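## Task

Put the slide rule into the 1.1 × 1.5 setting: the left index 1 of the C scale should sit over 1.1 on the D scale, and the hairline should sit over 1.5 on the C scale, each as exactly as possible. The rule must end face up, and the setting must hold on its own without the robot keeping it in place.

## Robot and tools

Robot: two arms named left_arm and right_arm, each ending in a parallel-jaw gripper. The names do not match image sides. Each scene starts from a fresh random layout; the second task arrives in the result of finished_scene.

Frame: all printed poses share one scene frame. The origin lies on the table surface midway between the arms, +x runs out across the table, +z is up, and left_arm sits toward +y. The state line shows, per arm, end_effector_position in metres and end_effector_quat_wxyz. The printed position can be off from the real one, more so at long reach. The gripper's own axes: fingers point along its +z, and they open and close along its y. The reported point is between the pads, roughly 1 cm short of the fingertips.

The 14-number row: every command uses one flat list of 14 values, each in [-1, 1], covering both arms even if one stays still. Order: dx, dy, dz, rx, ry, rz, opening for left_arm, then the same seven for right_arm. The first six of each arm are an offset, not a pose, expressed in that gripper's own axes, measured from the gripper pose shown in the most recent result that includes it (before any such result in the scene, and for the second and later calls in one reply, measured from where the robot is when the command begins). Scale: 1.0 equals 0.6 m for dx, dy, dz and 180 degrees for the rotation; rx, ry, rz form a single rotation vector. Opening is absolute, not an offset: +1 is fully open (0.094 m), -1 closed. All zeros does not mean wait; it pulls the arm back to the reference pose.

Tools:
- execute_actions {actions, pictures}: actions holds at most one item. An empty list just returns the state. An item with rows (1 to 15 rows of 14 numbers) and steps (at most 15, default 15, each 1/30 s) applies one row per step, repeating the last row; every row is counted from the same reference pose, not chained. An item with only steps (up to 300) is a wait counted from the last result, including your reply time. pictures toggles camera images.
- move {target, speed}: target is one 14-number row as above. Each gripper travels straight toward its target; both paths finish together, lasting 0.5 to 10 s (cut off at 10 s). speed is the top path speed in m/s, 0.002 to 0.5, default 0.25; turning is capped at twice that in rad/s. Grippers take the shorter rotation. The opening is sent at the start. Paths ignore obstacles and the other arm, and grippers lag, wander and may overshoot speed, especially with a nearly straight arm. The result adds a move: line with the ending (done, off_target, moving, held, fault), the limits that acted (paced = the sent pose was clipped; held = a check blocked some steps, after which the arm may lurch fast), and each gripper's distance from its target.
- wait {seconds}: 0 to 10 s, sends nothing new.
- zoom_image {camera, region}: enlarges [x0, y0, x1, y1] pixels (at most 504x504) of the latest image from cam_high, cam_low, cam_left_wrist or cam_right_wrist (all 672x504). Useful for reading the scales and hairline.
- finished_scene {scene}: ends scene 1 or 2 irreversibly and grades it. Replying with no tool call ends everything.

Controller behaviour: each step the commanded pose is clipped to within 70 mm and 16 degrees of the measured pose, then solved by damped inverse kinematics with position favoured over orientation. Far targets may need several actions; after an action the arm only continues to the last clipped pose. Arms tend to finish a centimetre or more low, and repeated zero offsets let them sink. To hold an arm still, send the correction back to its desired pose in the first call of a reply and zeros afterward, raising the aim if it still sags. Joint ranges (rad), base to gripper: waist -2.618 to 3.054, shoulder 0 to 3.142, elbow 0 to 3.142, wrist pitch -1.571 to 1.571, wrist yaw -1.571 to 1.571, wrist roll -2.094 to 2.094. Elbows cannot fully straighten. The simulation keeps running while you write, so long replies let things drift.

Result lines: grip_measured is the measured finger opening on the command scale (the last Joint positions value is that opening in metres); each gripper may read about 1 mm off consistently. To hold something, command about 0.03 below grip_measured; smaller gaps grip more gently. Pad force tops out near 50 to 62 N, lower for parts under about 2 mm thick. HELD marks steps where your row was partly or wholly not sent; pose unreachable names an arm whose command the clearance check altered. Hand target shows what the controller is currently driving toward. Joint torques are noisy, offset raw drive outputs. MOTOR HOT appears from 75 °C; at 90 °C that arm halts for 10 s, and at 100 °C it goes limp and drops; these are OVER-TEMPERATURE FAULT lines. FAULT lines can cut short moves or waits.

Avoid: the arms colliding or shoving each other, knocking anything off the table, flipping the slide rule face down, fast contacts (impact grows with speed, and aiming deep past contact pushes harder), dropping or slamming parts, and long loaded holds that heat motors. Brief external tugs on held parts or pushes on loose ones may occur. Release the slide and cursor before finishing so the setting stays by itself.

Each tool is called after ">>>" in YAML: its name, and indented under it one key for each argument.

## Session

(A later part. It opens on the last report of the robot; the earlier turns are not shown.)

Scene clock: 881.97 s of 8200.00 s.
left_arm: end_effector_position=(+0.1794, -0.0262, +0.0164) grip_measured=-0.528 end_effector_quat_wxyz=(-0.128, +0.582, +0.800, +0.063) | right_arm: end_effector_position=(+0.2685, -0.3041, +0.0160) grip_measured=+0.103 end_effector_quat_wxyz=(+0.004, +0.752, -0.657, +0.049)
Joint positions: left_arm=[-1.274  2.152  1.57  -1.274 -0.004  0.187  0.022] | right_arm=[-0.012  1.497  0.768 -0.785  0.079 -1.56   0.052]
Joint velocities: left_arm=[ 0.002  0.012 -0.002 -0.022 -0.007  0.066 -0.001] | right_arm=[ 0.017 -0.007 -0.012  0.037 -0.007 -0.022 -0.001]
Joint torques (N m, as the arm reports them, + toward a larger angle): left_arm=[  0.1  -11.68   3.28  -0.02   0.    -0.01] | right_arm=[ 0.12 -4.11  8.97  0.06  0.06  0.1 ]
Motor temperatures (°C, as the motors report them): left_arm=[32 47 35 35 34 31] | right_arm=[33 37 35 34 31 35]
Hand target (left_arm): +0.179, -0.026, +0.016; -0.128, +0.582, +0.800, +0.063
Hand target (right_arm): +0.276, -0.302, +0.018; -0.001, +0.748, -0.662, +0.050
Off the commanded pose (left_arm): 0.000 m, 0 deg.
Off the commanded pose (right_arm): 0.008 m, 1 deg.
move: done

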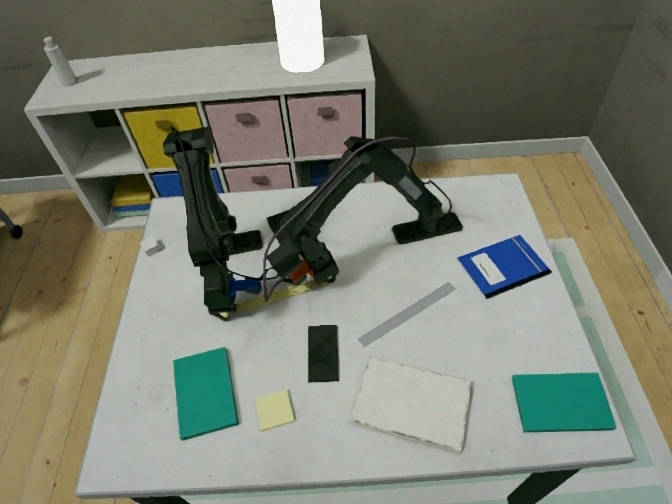

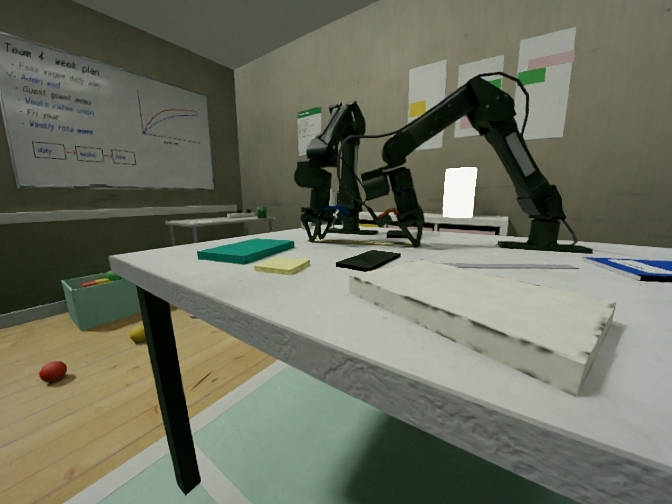

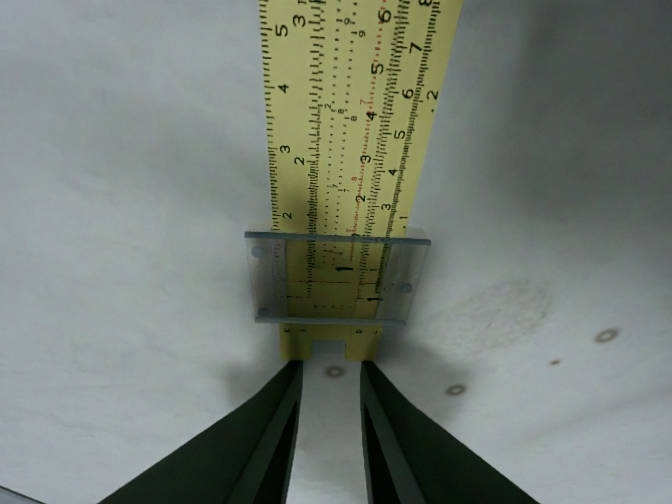

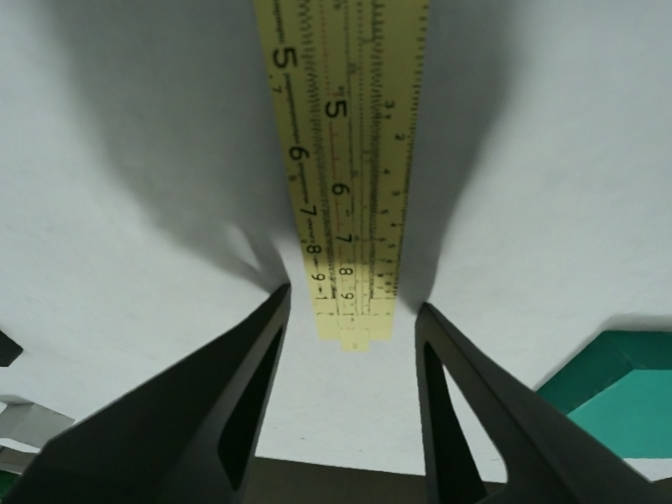

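>>> execute_actions:
  actions:
    - {"rows":[[0,0,0,0,0,0,-0.53,0,0,0,0,0,0,-0.2],[0,0,0,0,0,0,-0.53,0,0,0,0,0,0,-0.2],[0,0,0,0,0,0,-0.53,0,0,0,0,0,0,-0.2],[0,0,0,0,0,0,-0.53,0,0,0,0,0,0,-0.2],[0,0,0,0,0,0,-0.53,0,0,0,0,0,0,-0.2],[0,0,0,0,0,0,-0.53,0,0,0,0,0,0,-0.3],[0,0,0,0,0,0,-0.53,0,0,0,0,0,0,-0.3],[0,0,0,0,0,0,-0.53,0,0,0,0,0,0,-0.34],[0,0,0,0,0,0,-0.53,0,0,0,0,0,0,-0.37],[0,0,0,0,0,0,-0.53,0,0,0,0,0,0,-0.41]],"steps":15}

Scene clock: 885.90 s of 8200.00 s.
left_arm: end_effector_position=(+0.1794, -0.0262, +0.0164) grip_measured=-0.528 end_effector_quat_wxyz=(-0.128, +0.582, +0.800, +0.063) | right_arm: end_effector_position=(+0.2685, -0.3042, +0.0160) grip_measured=-0.357 end_effector_quat_wxyz=(+0.004, +0.752, -0.658, +0.049)
Joint positions: left_arm=[-1.274  2.152  1.57  -1.274 -0.004  0.187  0.022] | right_arm=[-0.012  1.497  0.768 -0.785  0.08  -1.559  0.03 ]
Joint velocities: left_arm=[ 0.007  0.002  0.002 -0.007  0.051  0.022 -0.   ] | right_arm=[ 0.002  0.002  0.007 -0.051 -0.007  0.066 -0.   ]
Joint torques (N m, as the arm reports them, + toward a larger angle): left_arm=[  0.24 -11.62   3.27  -0.01   0.    -0.01] | right_arm=[ 0.33 -6.04  6.44  0.06  0.1  -0.04]
Motor temperatures (°C, as the motors report them): left_arm=[32 47 35 35 34 31] | right_arm=[33 37 35 34 31 35]
Hand target (left_arm): +0.179, -0.026, +0.016; -0.128, +0.582, +0.800, +0.063
Hand target (right_arm): +0.268, -0.304, +0.016; +0.004, +0.752, -0.657, +0.049
Off the commanded pose (left_arm): 0.000 m, 0 deg.
Off the commanded pose (right_arm): 0.000 m, 0 deg.
Steps of this call (steps 1 to 90: nothing new was sent; then 0.43 s passed at rest; steps 91 to 105: all 15 steps of this action). Readings (end_effector_position):
91: left_arm (+0.1794, -0.0262, +0.0164) | right_arm (+0.2685, -0.3042, +0.0160)
92: left_arm (+0.1794, -0.0262, +0.0164) | right_arm (+0.2685, -0.3042, +0.0160)
94: left_arm (+0.1794, -0.0262, +0.0164) | right_arm (+0.2685, -0.3042, +0.0160)
98: left_arm (+0.1794, -0.0262, +0.0164) | right_arm (+0.2685, -0.3042, +0.0160)
105: the state above

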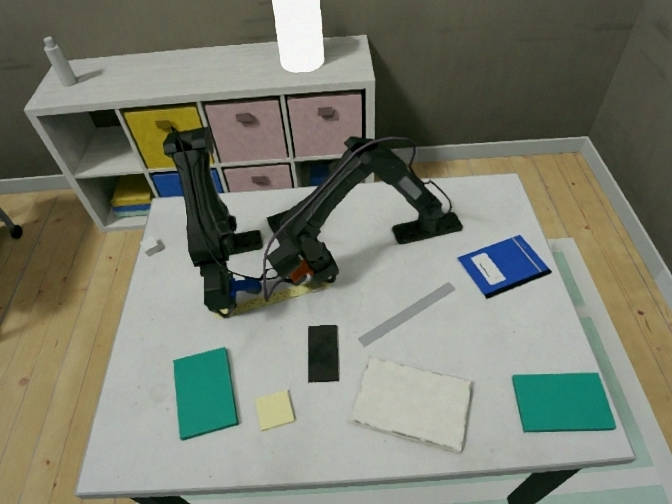

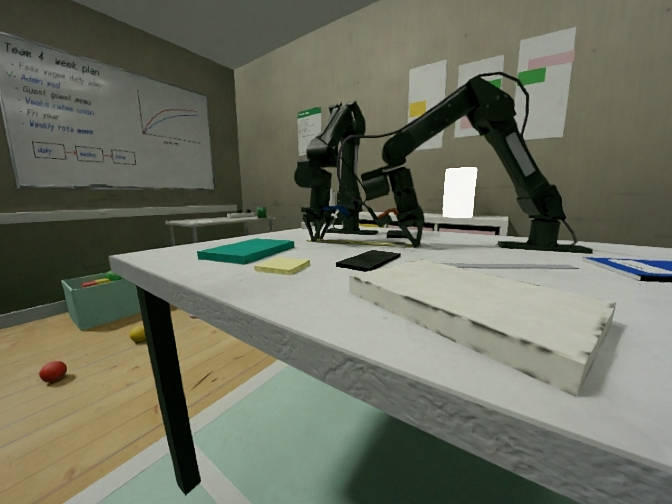

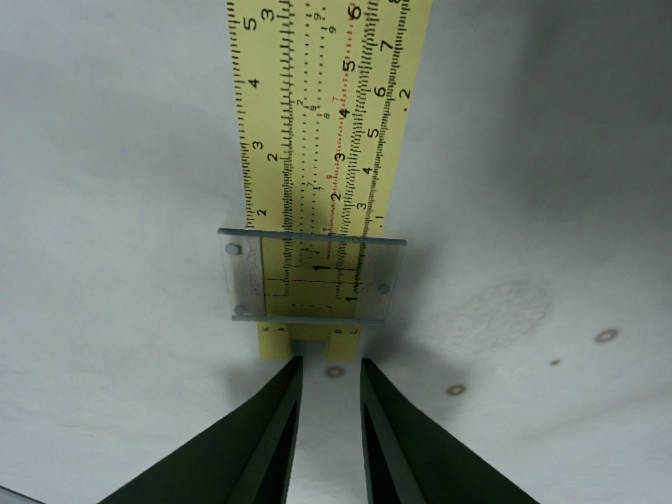

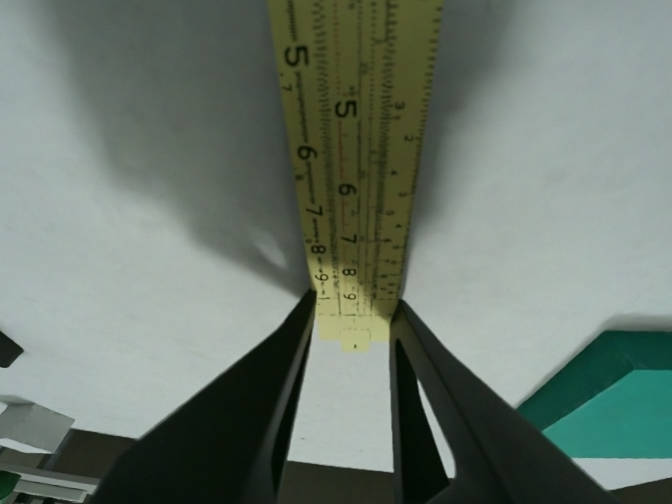

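>>> move:
  target: [0.02,0.028,-0.012,0,0,0,-0.2,0,0,0,0,0,0,-0.41]
  speed: 0.015

Scene clock: 891.50 s of 8200.00 s.
left_arm: end_effector_position=(+0.1892, -0.0147, +0.0171) grip_measured=-0.202 end_effector_quat_wxyz=(-0.136, +0.582, +0.799, +0.065) | right_arm: end_effector_position=(+0.2685, -0.3042, +0.0160) grip_measured=-0.357 end_effector_quat_wxyz=(+0.004, +0.752, -0.658, +0.049)
Joint positions: left_arm=[-1.236  2.148  1.562 -1.286 -0.013  0.226  0.037] | right_arm=[-0.012  1.497  0.768 -0.785  0.08  -1.559  0.03 ]
Joint velocities: left_arm=[ 0.007 -0.002  0.002 -0.007 -0.007 -0.007 -0.   ] | right_arm=[-0.012 -0.002 -0.002  0.022  0.022 -0.037 -0.   ]
Joint torques (N m, as the arm reports them, + toward a larger angle): left_arm=[  0.91 -14.27   2.61  -0.15  -0.07   0.09] | right_arm=[ 0.12 -5.97  6.65 -0.04  0.07  0.  ]
Motor temperatures (°C, as the motors report them): left_arm=[32 47 35 35 34 31] | right_arm=[33 37 35 34 31 35]
Hand target (left_arm): +0.192, -0.011, +0.025; -0.128, +0.582, +0.800, +0.063
Hand target (right_arm): +0.268, -0.304, +0.016; +0.004, +0.752, -0.658, +0.049
Off the commanded pose (left_arm): 0.010 m, 1 deg.
Off the commanded pose (right_arm): 0.000 m, 0 deg.
After step 90, 0.90 s passed at rest.
move: done

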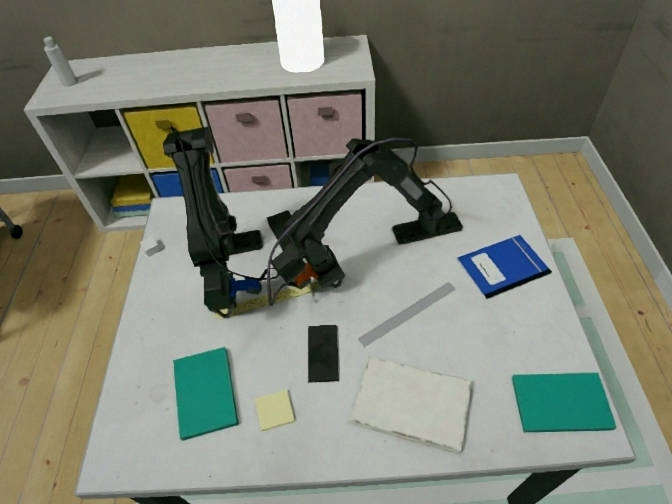

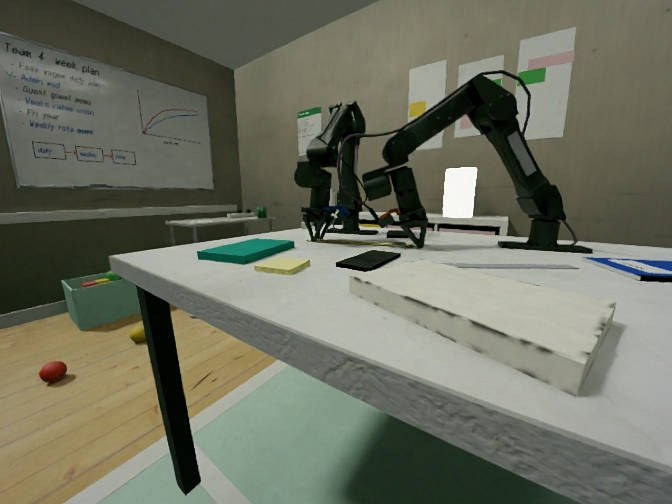

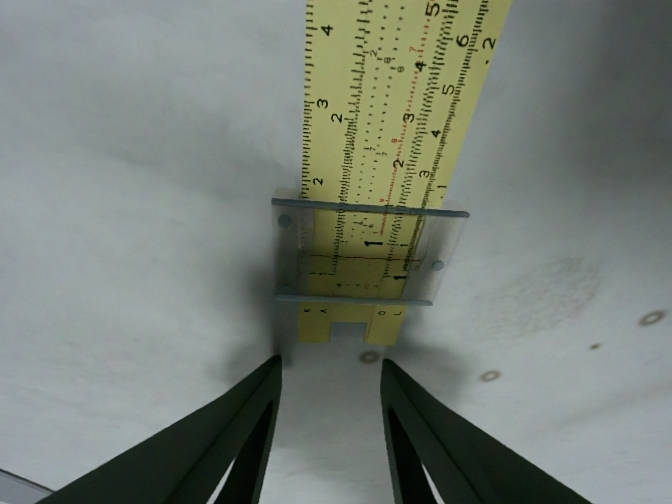

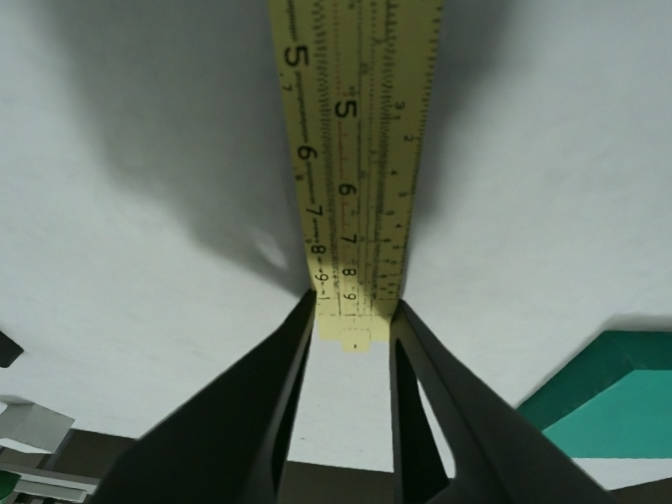

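>>> move:
  target: [0.005,-0.022,-0.004,0,0,0.03,-0.15,0,0,0,0,0,0,-0.41]
  speed: 0.015

Scene clock: 897.43 s of 8200.00 s.
left_arm: end_effector_position=(+0.1834, -0.0161, +0.0172) grip_measured=-0.152 end_effector_quat_wxyz=(-0.139, +0.611, +0.776, +0.065) | right_arm: end_effector_position=(+0.2685, -0.3042, +0.0160) grip_measured=-0.357 end_effector_quat_wxyz=(+0.004, +0.752, -0.658, +0.049)
Joint positions: left_arm=[-1.255  2.148  1.56  -1.291 -0.015  0.28   0.04 ] | right_arm=[-0.012  1.497  0.768 -0.785  0.08  -1.559  0.03 ]
Joint velocities: left_arm=[ 0.022 -0.017  0.002 -0.037  0.022 -0.037 -0.002] | right_arm=[-0.012  0.002 -0.012  0.007  0.022 -0.022 -0.001]
Joint torques (N m, as the arm reports them, + toward a larger angle): left_arm=[ -1.17 -13.32   1.86  -0.05   0.14   0.1 ] | right_arm=[ 0.08 -6.09  6.75  0.06  0.04 -0.01]
Motor temperatures (°C, as the motors report them): left_arm=[32 47 35 35 34 31] | right_arm=[33 37 35 34 31 35]
Hand target (left_arm): +0.176, -0.017, +0.021; -0.139, +0.619, +0.771, +0.058
Hand target (right_arm): +0.268, -0.304, +0.016; +0.004, +0.752, -0.658, +0.049
Off the commanded pose (left_arm): 0.008 m, 1 deg.
Off the commanded pose (right_arm): 0.000 m, 0 deg.
move: done

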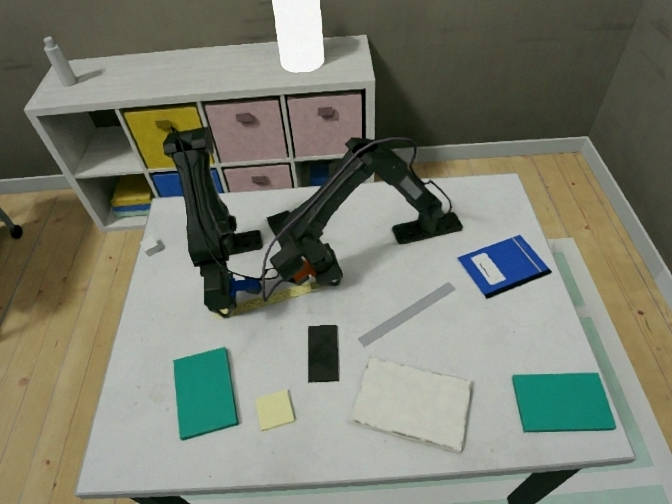

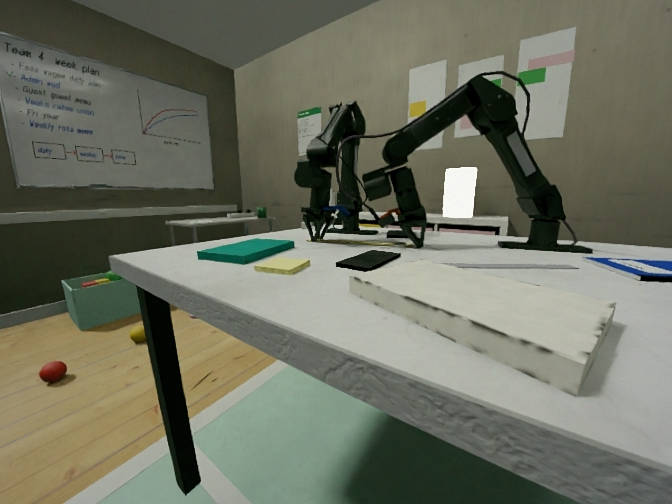

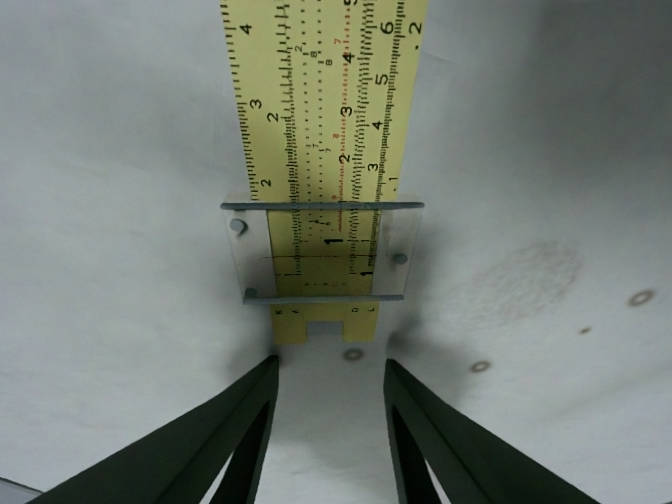

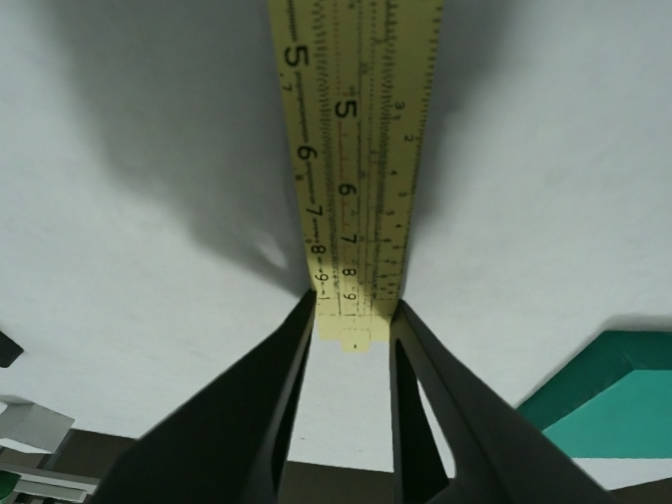

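>>> move:
  target: [-0.055,0.004,-0.019,0,0,0,-0.05,0,0,0,0,0,0,-0.41]
  speed: 0.015

Scene clock: 905.53 s of 8200.00 s.
left_arm: end_effector_position=(+0.1957, -0.0377, +0.0184) grip_measured=-0.052 end_effector_quat_wxyz=(-0.152, +0.606, +0.778, +0.071) | right_arm: end_effector_position=(+0.2685, -0.3042, +0.0160) grip_measured=-0.357 end_effector_quat_wxyz=(+0.004, +0.752, -0.658, +0.049)
Joint positions: left_arm=[-1.255  2.27   1.758 -1.396 -0.015  0.27   0.045] | right_arm=[-0.012  1.497  0.768 -0.785  0.08  -1.559  0.03 ]
Joint velocities: left_arm=[-0.012 -0.012 -0.002  0.066 -0.051  0.007 -0.   ] | right_arm=[-0.002  0.002 -0.002 -0.081  0.051  0.007  0.   ]
Joint torques (N m, as the arm reports them, + toward a larger angle): left_arm=[ -1.35 -11.98   5.22  -0.02   0.06  -0.06] | right_arm=[ 0.22 -5.91  6.56  0.03  0.02  0.  ]
Motor temperatures (°C, as the motors report them): left_arm=[32 47 35 35 34 31] | right_arm=[33 37 35 34 31 35]
Hand target (left_arm): +0.195, -0.049, +0.019; -0.139, +0.611, +0.776, +0.065
Hand target (right_arm): +0.268, -0.304, +0.016; +0.004, +0.752, -0.658, +0.049
Off the commanded pose (left_arm): 0.012 m, 2 deg.
Off the commanded pose (right_arm): 0.000 m, 0 deg.
After step 90, 2.53 s passed at rest.
move: off_target (left_arm)

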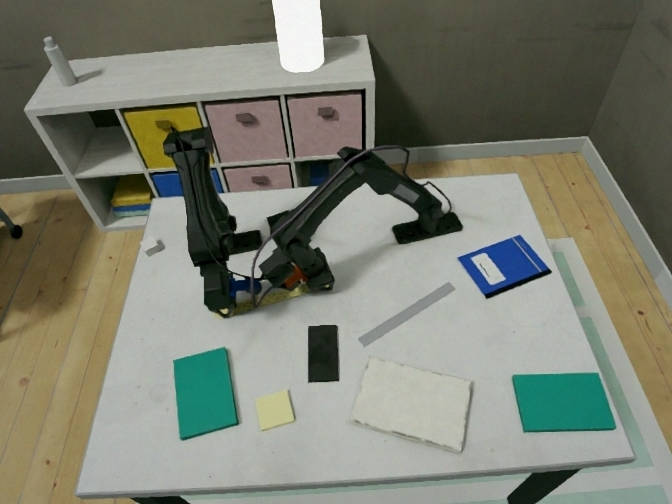

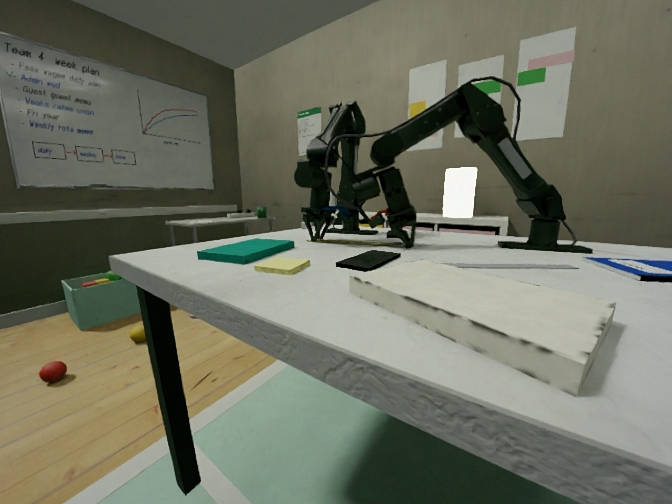

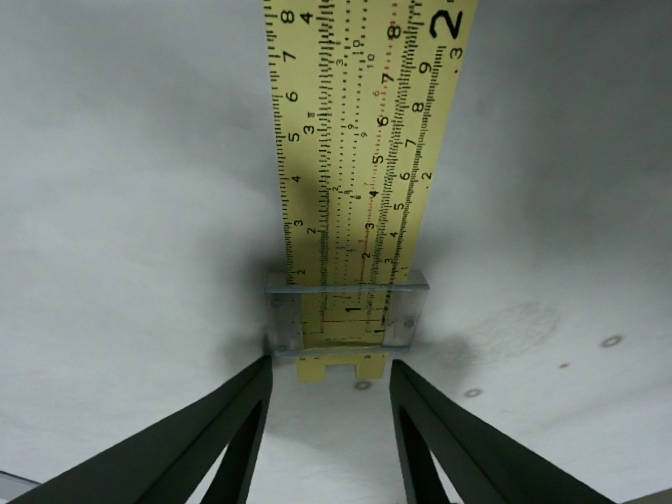

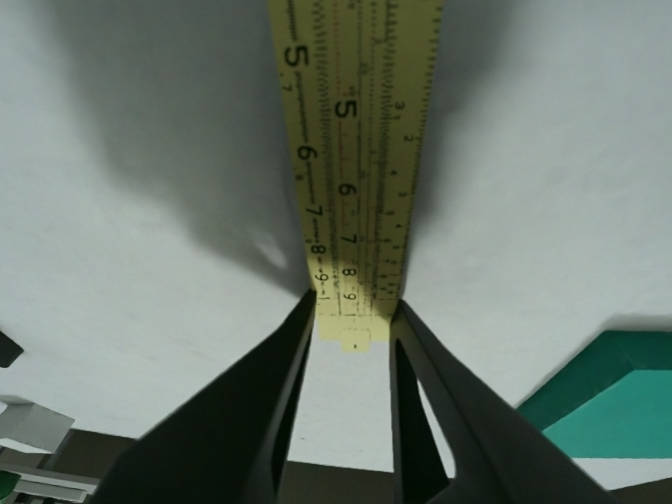

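>>> move:
  target: [-0.03,-0.008,-0.009,0,0,0.01,-0.08,0,0,0,0,0,0,-0.41]
  speed: 0.012

Scene clock: 911.07 s of 8200.00 s.
left_arm: end_effector_position=(+0.1963, -0.0446, +0.0189) grip_measured=-0.078 end_effector_quat_wxyz=(-0.168, +0.608, +0.772, +0.079) | right_arm: end_effector_position=(+0.2685, -0.3043, +0.0160) grip_measured=-0.357 end_effector_quat_wxyz=(+0.004, +0.752, -0.658, +0.049)
Joint positions: left_arm=[-1.264  2.333  1.856 -1.466 -0.017  0.272  0.043] | right_arm=[-0.012  1.497  0.768 -0.785  0.08  -1.559  0.03 ]
Joint velocities: left_arm=[-0.022  0.002  0.002  0.037 -0.007 -0.081  0.001] | right_arm=[-0.002  0.007 -0.002 -0.037 -0.022 -0.022 -0.   ]
Joint torques (N m, as the arm reports them, + toward a larger angle): left_arm=[ -1.02 -12.44   4.98  -0.03   0.1    0.13] | right_arm=[ 0.04 -5.9   6.54  0.02  0.07  0.  ]
Motor temperatures (°C, as the motors report them): left_arm=[32 47 35 35 34 31] | right_arm=[33 37 35 34 31 35]
Hand target (left_arm): +0.196, -0.057, +0.018; -0.153, +0.618, +0.768, +0.069
Hand target (right_arm): +0.268, -0.304, +0.016; +0.004, +0.752, -0.658, +0.049
Off the commanded pose (left_arm): 0.012 m, 2 deg.
Off the commanded pose (right_arm): 0.000 m, 0 deg.
After step 90, 0.70 s passed at rest.
move: off_target (left_arm)

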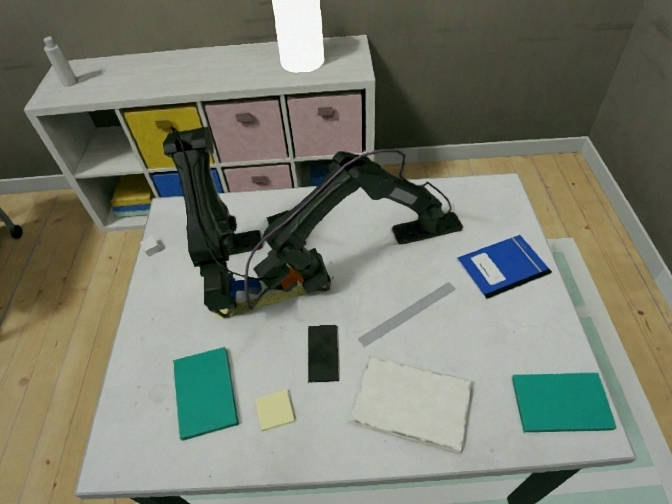

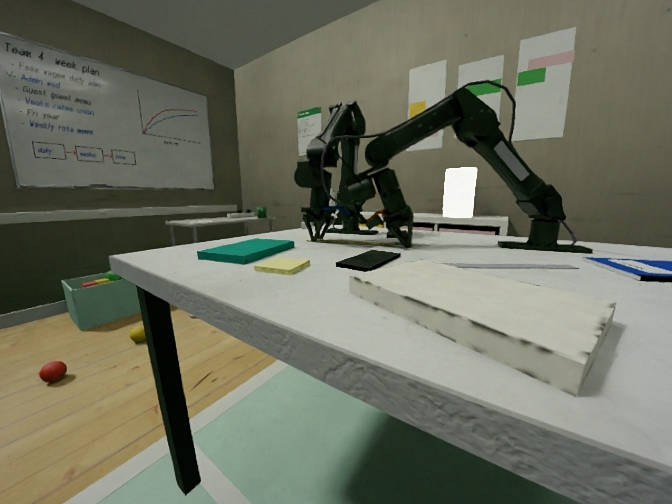

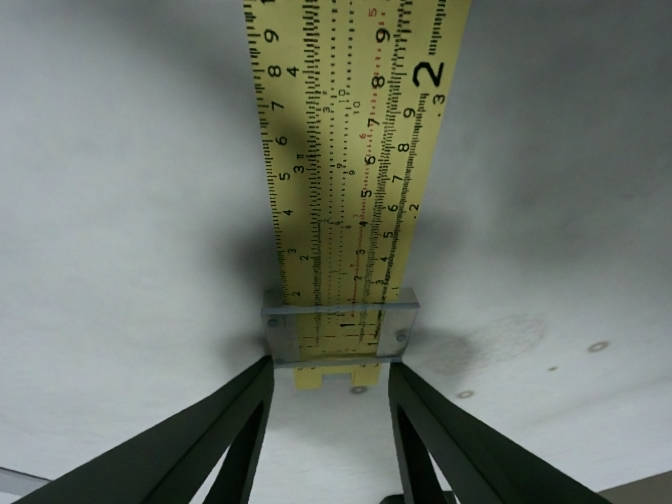

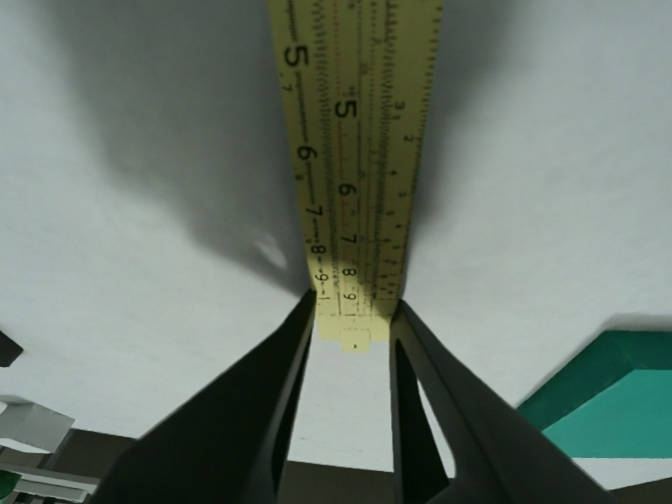

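>>> move:
  target: [-0.06,-0.004,-0.023,0,0,0,-0.08,0,0,0,0,0,0,-0.41]
  speed: 0.012

Scene clock: 919.47 s of 8200.00 s.
left_arm: end_effector_position=(+0.2062, -0.0748, +0.0196) grip_measured=-0.078 end_effector_quat_wxyz=(-0.167, +0.609, +0.772, +0.079) | right_arm: end_effector_position=(+0.2687, -0.3054, +0.0161) grip_measured=-0.357 end_effector_quat_wxyz=(+0.006, +0.751, -0.658, +0.051)
Joint positions: left_arm=[-1.278  2.478  2.117 -1.581 -0.013  0.259  0.043] | right_arm=[-0.012  1.497  0.768 -0.785  0.086 -1.559  0.03 ]
Joint velocities: left_arm=[ 0.002  0.002  0.002  0.007 -0.051 -0.037 -0.001] | right_arm=[-0.012 -0.007 -0.022  0.066 -0.007 -0.081 -0.   ]
Joint torques (N m, as the arm reports them, + toward a larger angle): left_arm=[ -0.92 -13.3    5.28  -0.15   0.08  -0.15] | right_arm=[-0.19 -5.8   6.75  0.07  0.01 -0.03]
Motor temperatures (°C, as the motors report them): left_arm=[32 48 36 35 34 31] | right_arm=[33 37 35 34 31 35]
Hand target (left_arm): +0.204, -0.082, +0.019; -0.161, +0.609, +0.773, +0.076
Hand target (right_arm): +0.269, -0.304, +0.016; +0.004, +0.752, -0.658, +0.049
Off the commanded pose (left_arm): 0.008 m, 0 deg.
Off the commanded pose (right_arm): 0.001 m, 0 deg.
joint sent to its limit (left arm) — the command would take joint 4 (wrist pitch) past its lower limit, so that joint was sent only as far as its limit.
After step 90, 1.97 s passed at rest.
move: done

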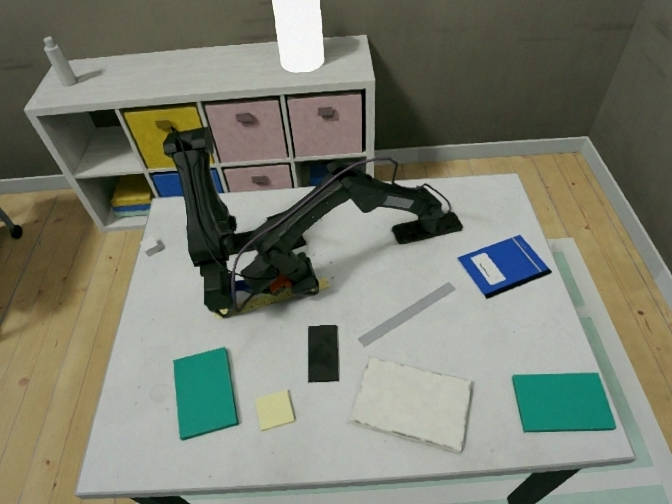

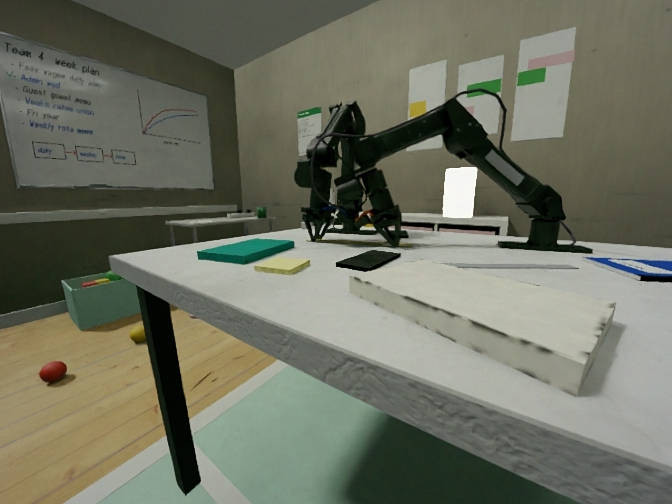

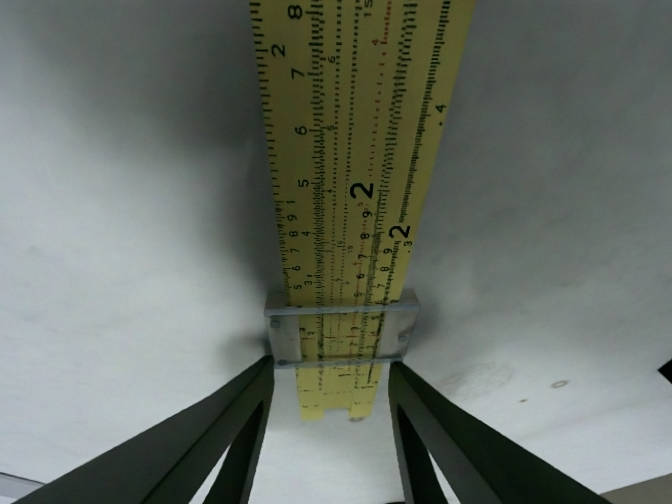

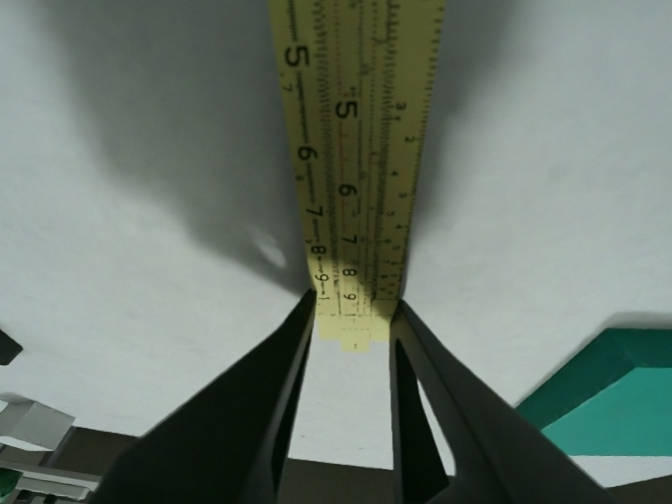

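>>> zoom_image:
  camera: "cam_left_wrist"
  region: [270,170,430,370]

Region (270, 170, 430, 370) of cam_left_wrist's 672x504 image, scaled by 2.520, with more detail than that image has; it fills the left 403 columns of this view, and the rest is white.

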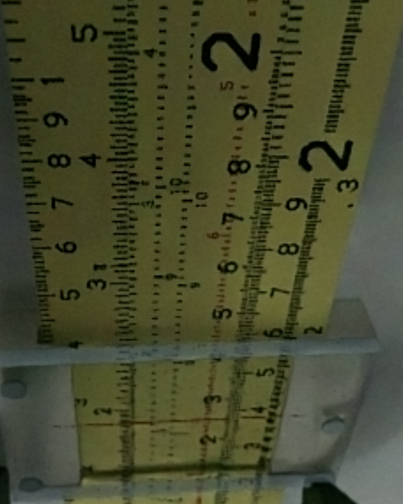

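>>> move:
  target: [-0.027,-0.002,-0.009,0,-0.03,0,-0.08,0,0,0,0,0,0,-0.41]
  speed: 0.01

>>> zoom_image:
  camera: "cam_left_wrist"
  region: [270,170,430,370]

Scene clock: 933.43 s of 8200.00 s.
left_arm: end_effector_position=(+0.2060, -0.0752, +0.0193) grip_measured=-0.078 end_effector_quat_wxyz=(-0.163, +0.609, +0.772, +0.076) | right_arm: end_effector_position=(+0.2687, -0.3058, +0.0162) grip_measured=-0.357 end_effector_quat_wxyz=(+0.007, +0.751, -0.658, +0.052)
Joint positions: left_arm=[-1.278  2.468  2.102 -1.567 -0.011  0.259  0.043] | right_arm=[-0.012  1.497  0.768 -0.785  0.089 -1.559  0.03 ]
Joint velocities: left_arm=[ 0.007 -0.002 -0.017 -0.037  0.066  0.022 -0.002] | right_arm=[-0.002  0.017 -0.012 -0.007 -0.037 -0.051 -0.001]
Joint torques (N m, as the arm reports them, + toward a larger angle): left_arm=[ -0.2  -15.89   2.65   0.56   0.27  -0.05] | right_arm=[ 0.1  -5.95  6.61  0.01  0.04  0.  ]
Motor temperatures (°C, as the motors report them): left_arm=[32 49 36 35 34 31] | right_arm=[33 37 35 34 31 35]
Hand target (left_arm): +0.209, -0.091, +0.020; -0.131, +0.611, +0.779, +0.051
Hand target (right_arm): +0.269, -0.305, +0.016; +0.006, +0.751, -0.658, +0.051
Off the commanded pose (left_arm): 0.017 m, 5 deg.
Off the commanded pose (right_arm): 0.000 m, 0 deg.
After step 90, 6.03 s passed at rest.
move: off_target (left_arm)

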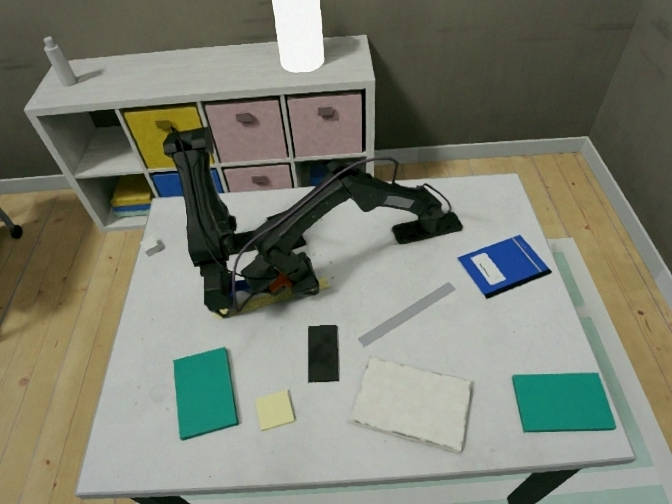

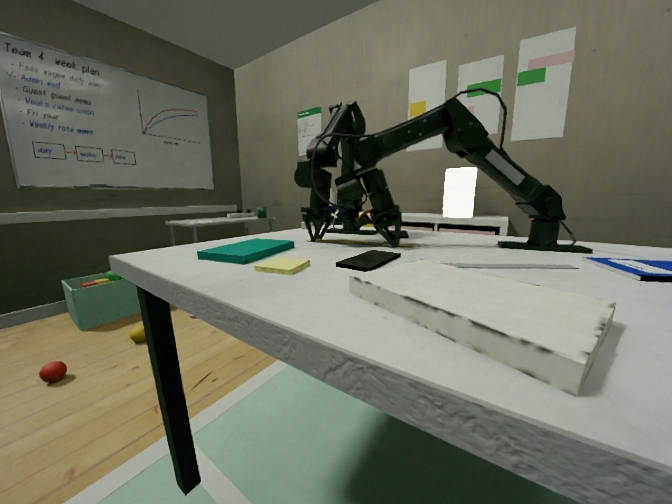

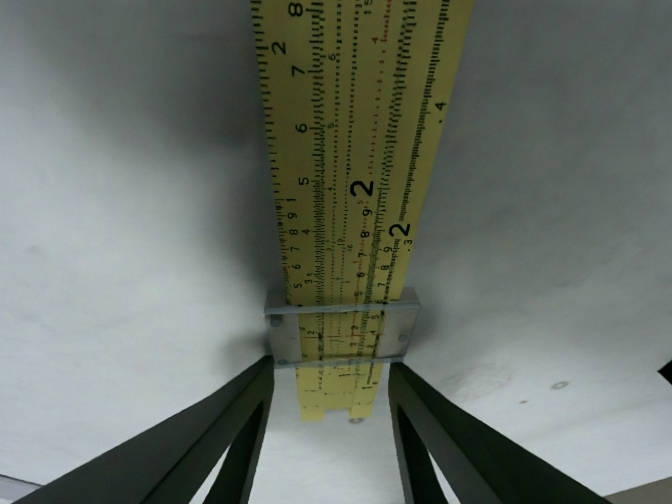

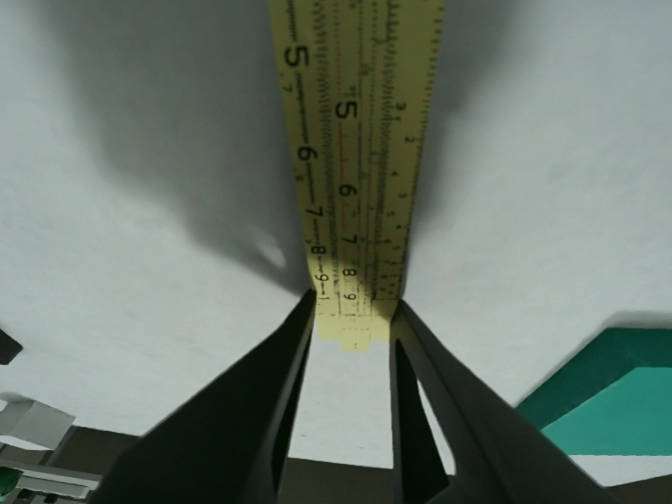

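Region (270, 170, 430, 370) of cam_left_wrist's 672x504 image, scaled by 2.520, with more detail than that image has; it fills the left 403 columns of this view, and the rest is white.

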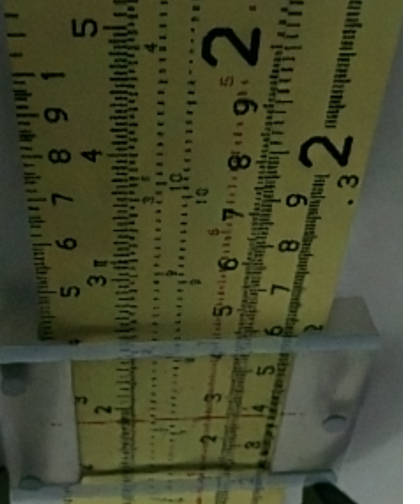

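>>> move:
  target: [-0.042,-0.002,-0.015,0,-0.035,0,-0.08,0,0,0,0,0,0,-0.41]
  speed: 0.01

>>> zoom_image:
  camera: "cam_left_wrist"
  region: [270,170,430,370]

Scene clock: 941.77 s of 8200.00 s.
left_arm: end_effector_position=(+0.2057, -0.0755, +0.0193) grip_measured=-0.078 end_effector_quat_wxyz=(-0.164, +0.608, +0.773, +0.075) | right_arm: end_effector_position=(+0.2688, -0.3061, +0.0162) grip_measured=-0.357 end_effector_quat_wxyz=(+0.008, +0.751, -0.658, +0.053)
Joint positions: left_arm=[-1.278  2.468  2.102 -1.567 -0.008  0.257  0.043] | right_arm=[-0.012  1.497  0.768 -0.785  0.091 -1.559  0.03 ]
Joint velocities: left_arm=[-0.007 -0.012 -0.002 -0.022 -0.081 -0.037  0.   ] | right_arm=[ 0.002 -0.007 -0.002 -0.051  0.066 -0.037 -0.   ]
Joint torques (N m, as the arm reports them, + toward a larger angle): left_arm=[ -0.43 -14.72   5.52   0.57   0.31  -0.04] | right_arm=[ 0.12 -5.64  6.67  0.01  0.06  0.  ]
Motor temperatures (°C, as the motors report them): left_arm=[32 49 36 35 34 31] | right_arm=[33 37 35 34 31 35]
Hand target (left_arm): +0.212, -0.100, +0.021; -0.121, +0.612, +0.780, +0.044
Hand target (right_arm): +0.269, -0.306, +0.016; +0.007, +0.751, -0.658, +0.052
Off the commanded pose (left_arm): 0.027 m, 6 deg.
Off the commanded pose (right_arm): 0.000 m, 0 deg.
move: off_target (left_arm)

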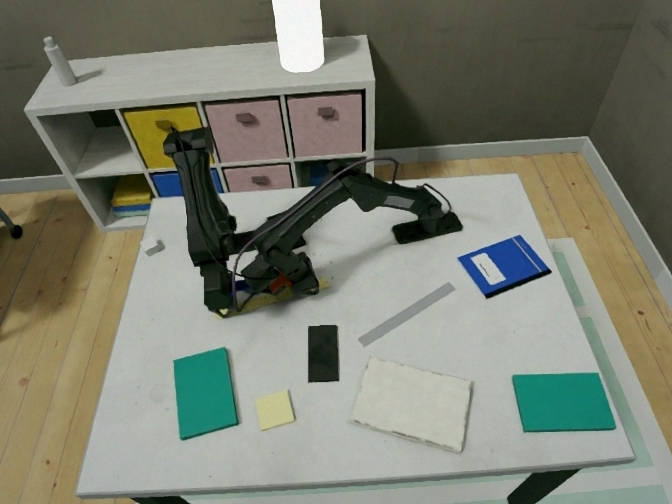

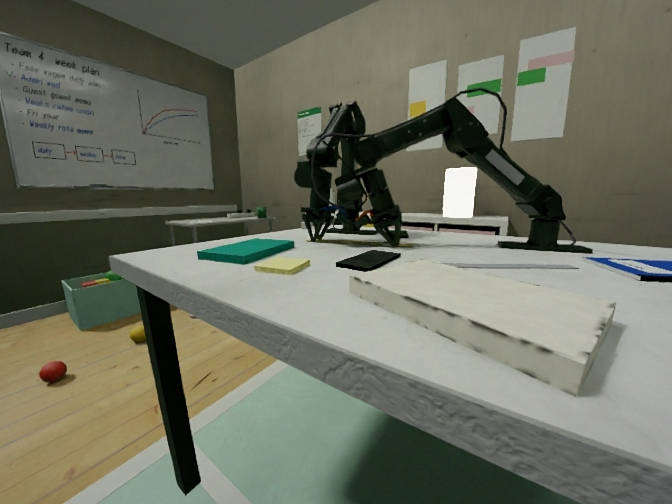

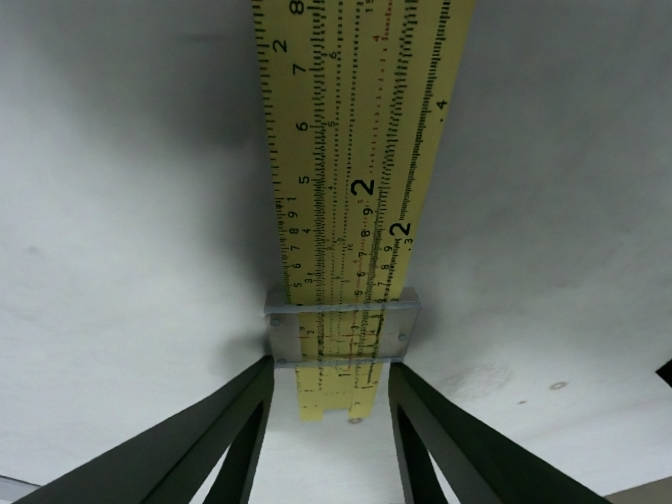

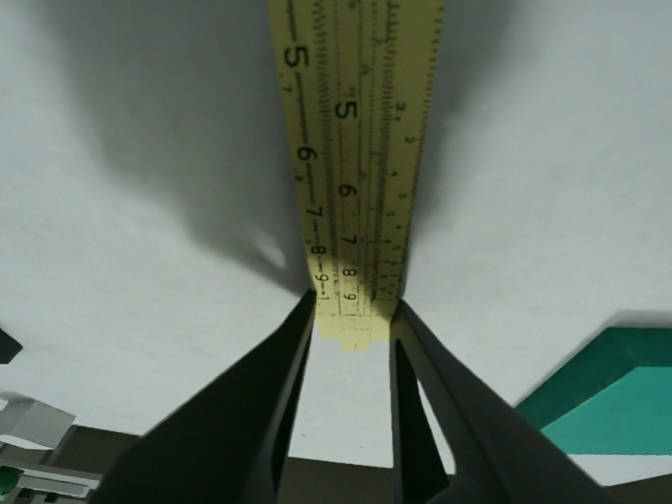

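Region (270, 170, 430, 370) of cam_left_wrist's 672x504 image, scaled by 2.520, with more detail than that image has; it fills the left 403 columns of this view, and the rest is white.

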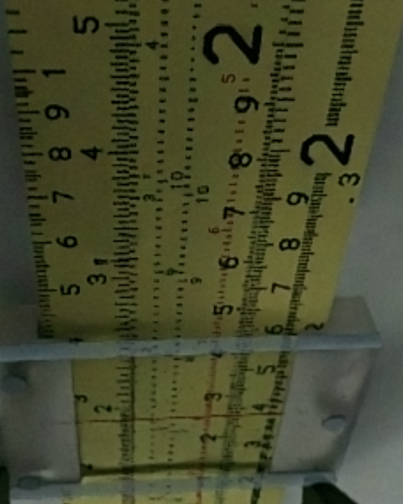

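>>> zoom_image:
  camera: "cam_low"
  region: [280,150,440,260]

>>> zoom_image:
  camera: "cam_high"
  region: [180,220,360,330]

Region (280, 150, 440, 260) of cam_low's 672x504 image, scaled by 3.150, with more detail than that image has; it fills the top 346 rows of this view, and the rest is white.

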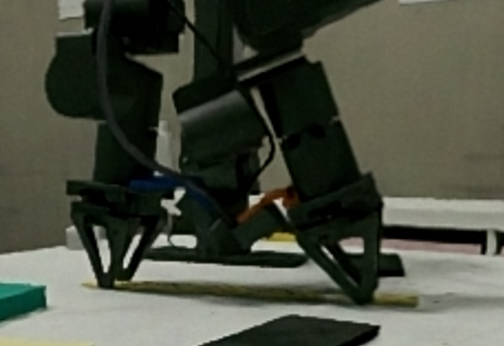

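Region (180, 220, 360, 330) of cam_high's 672x504 image, scaled by 2.800, with more detail than that image has.

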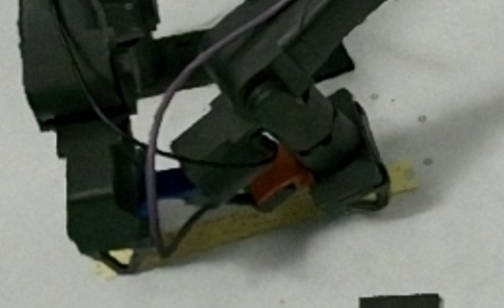

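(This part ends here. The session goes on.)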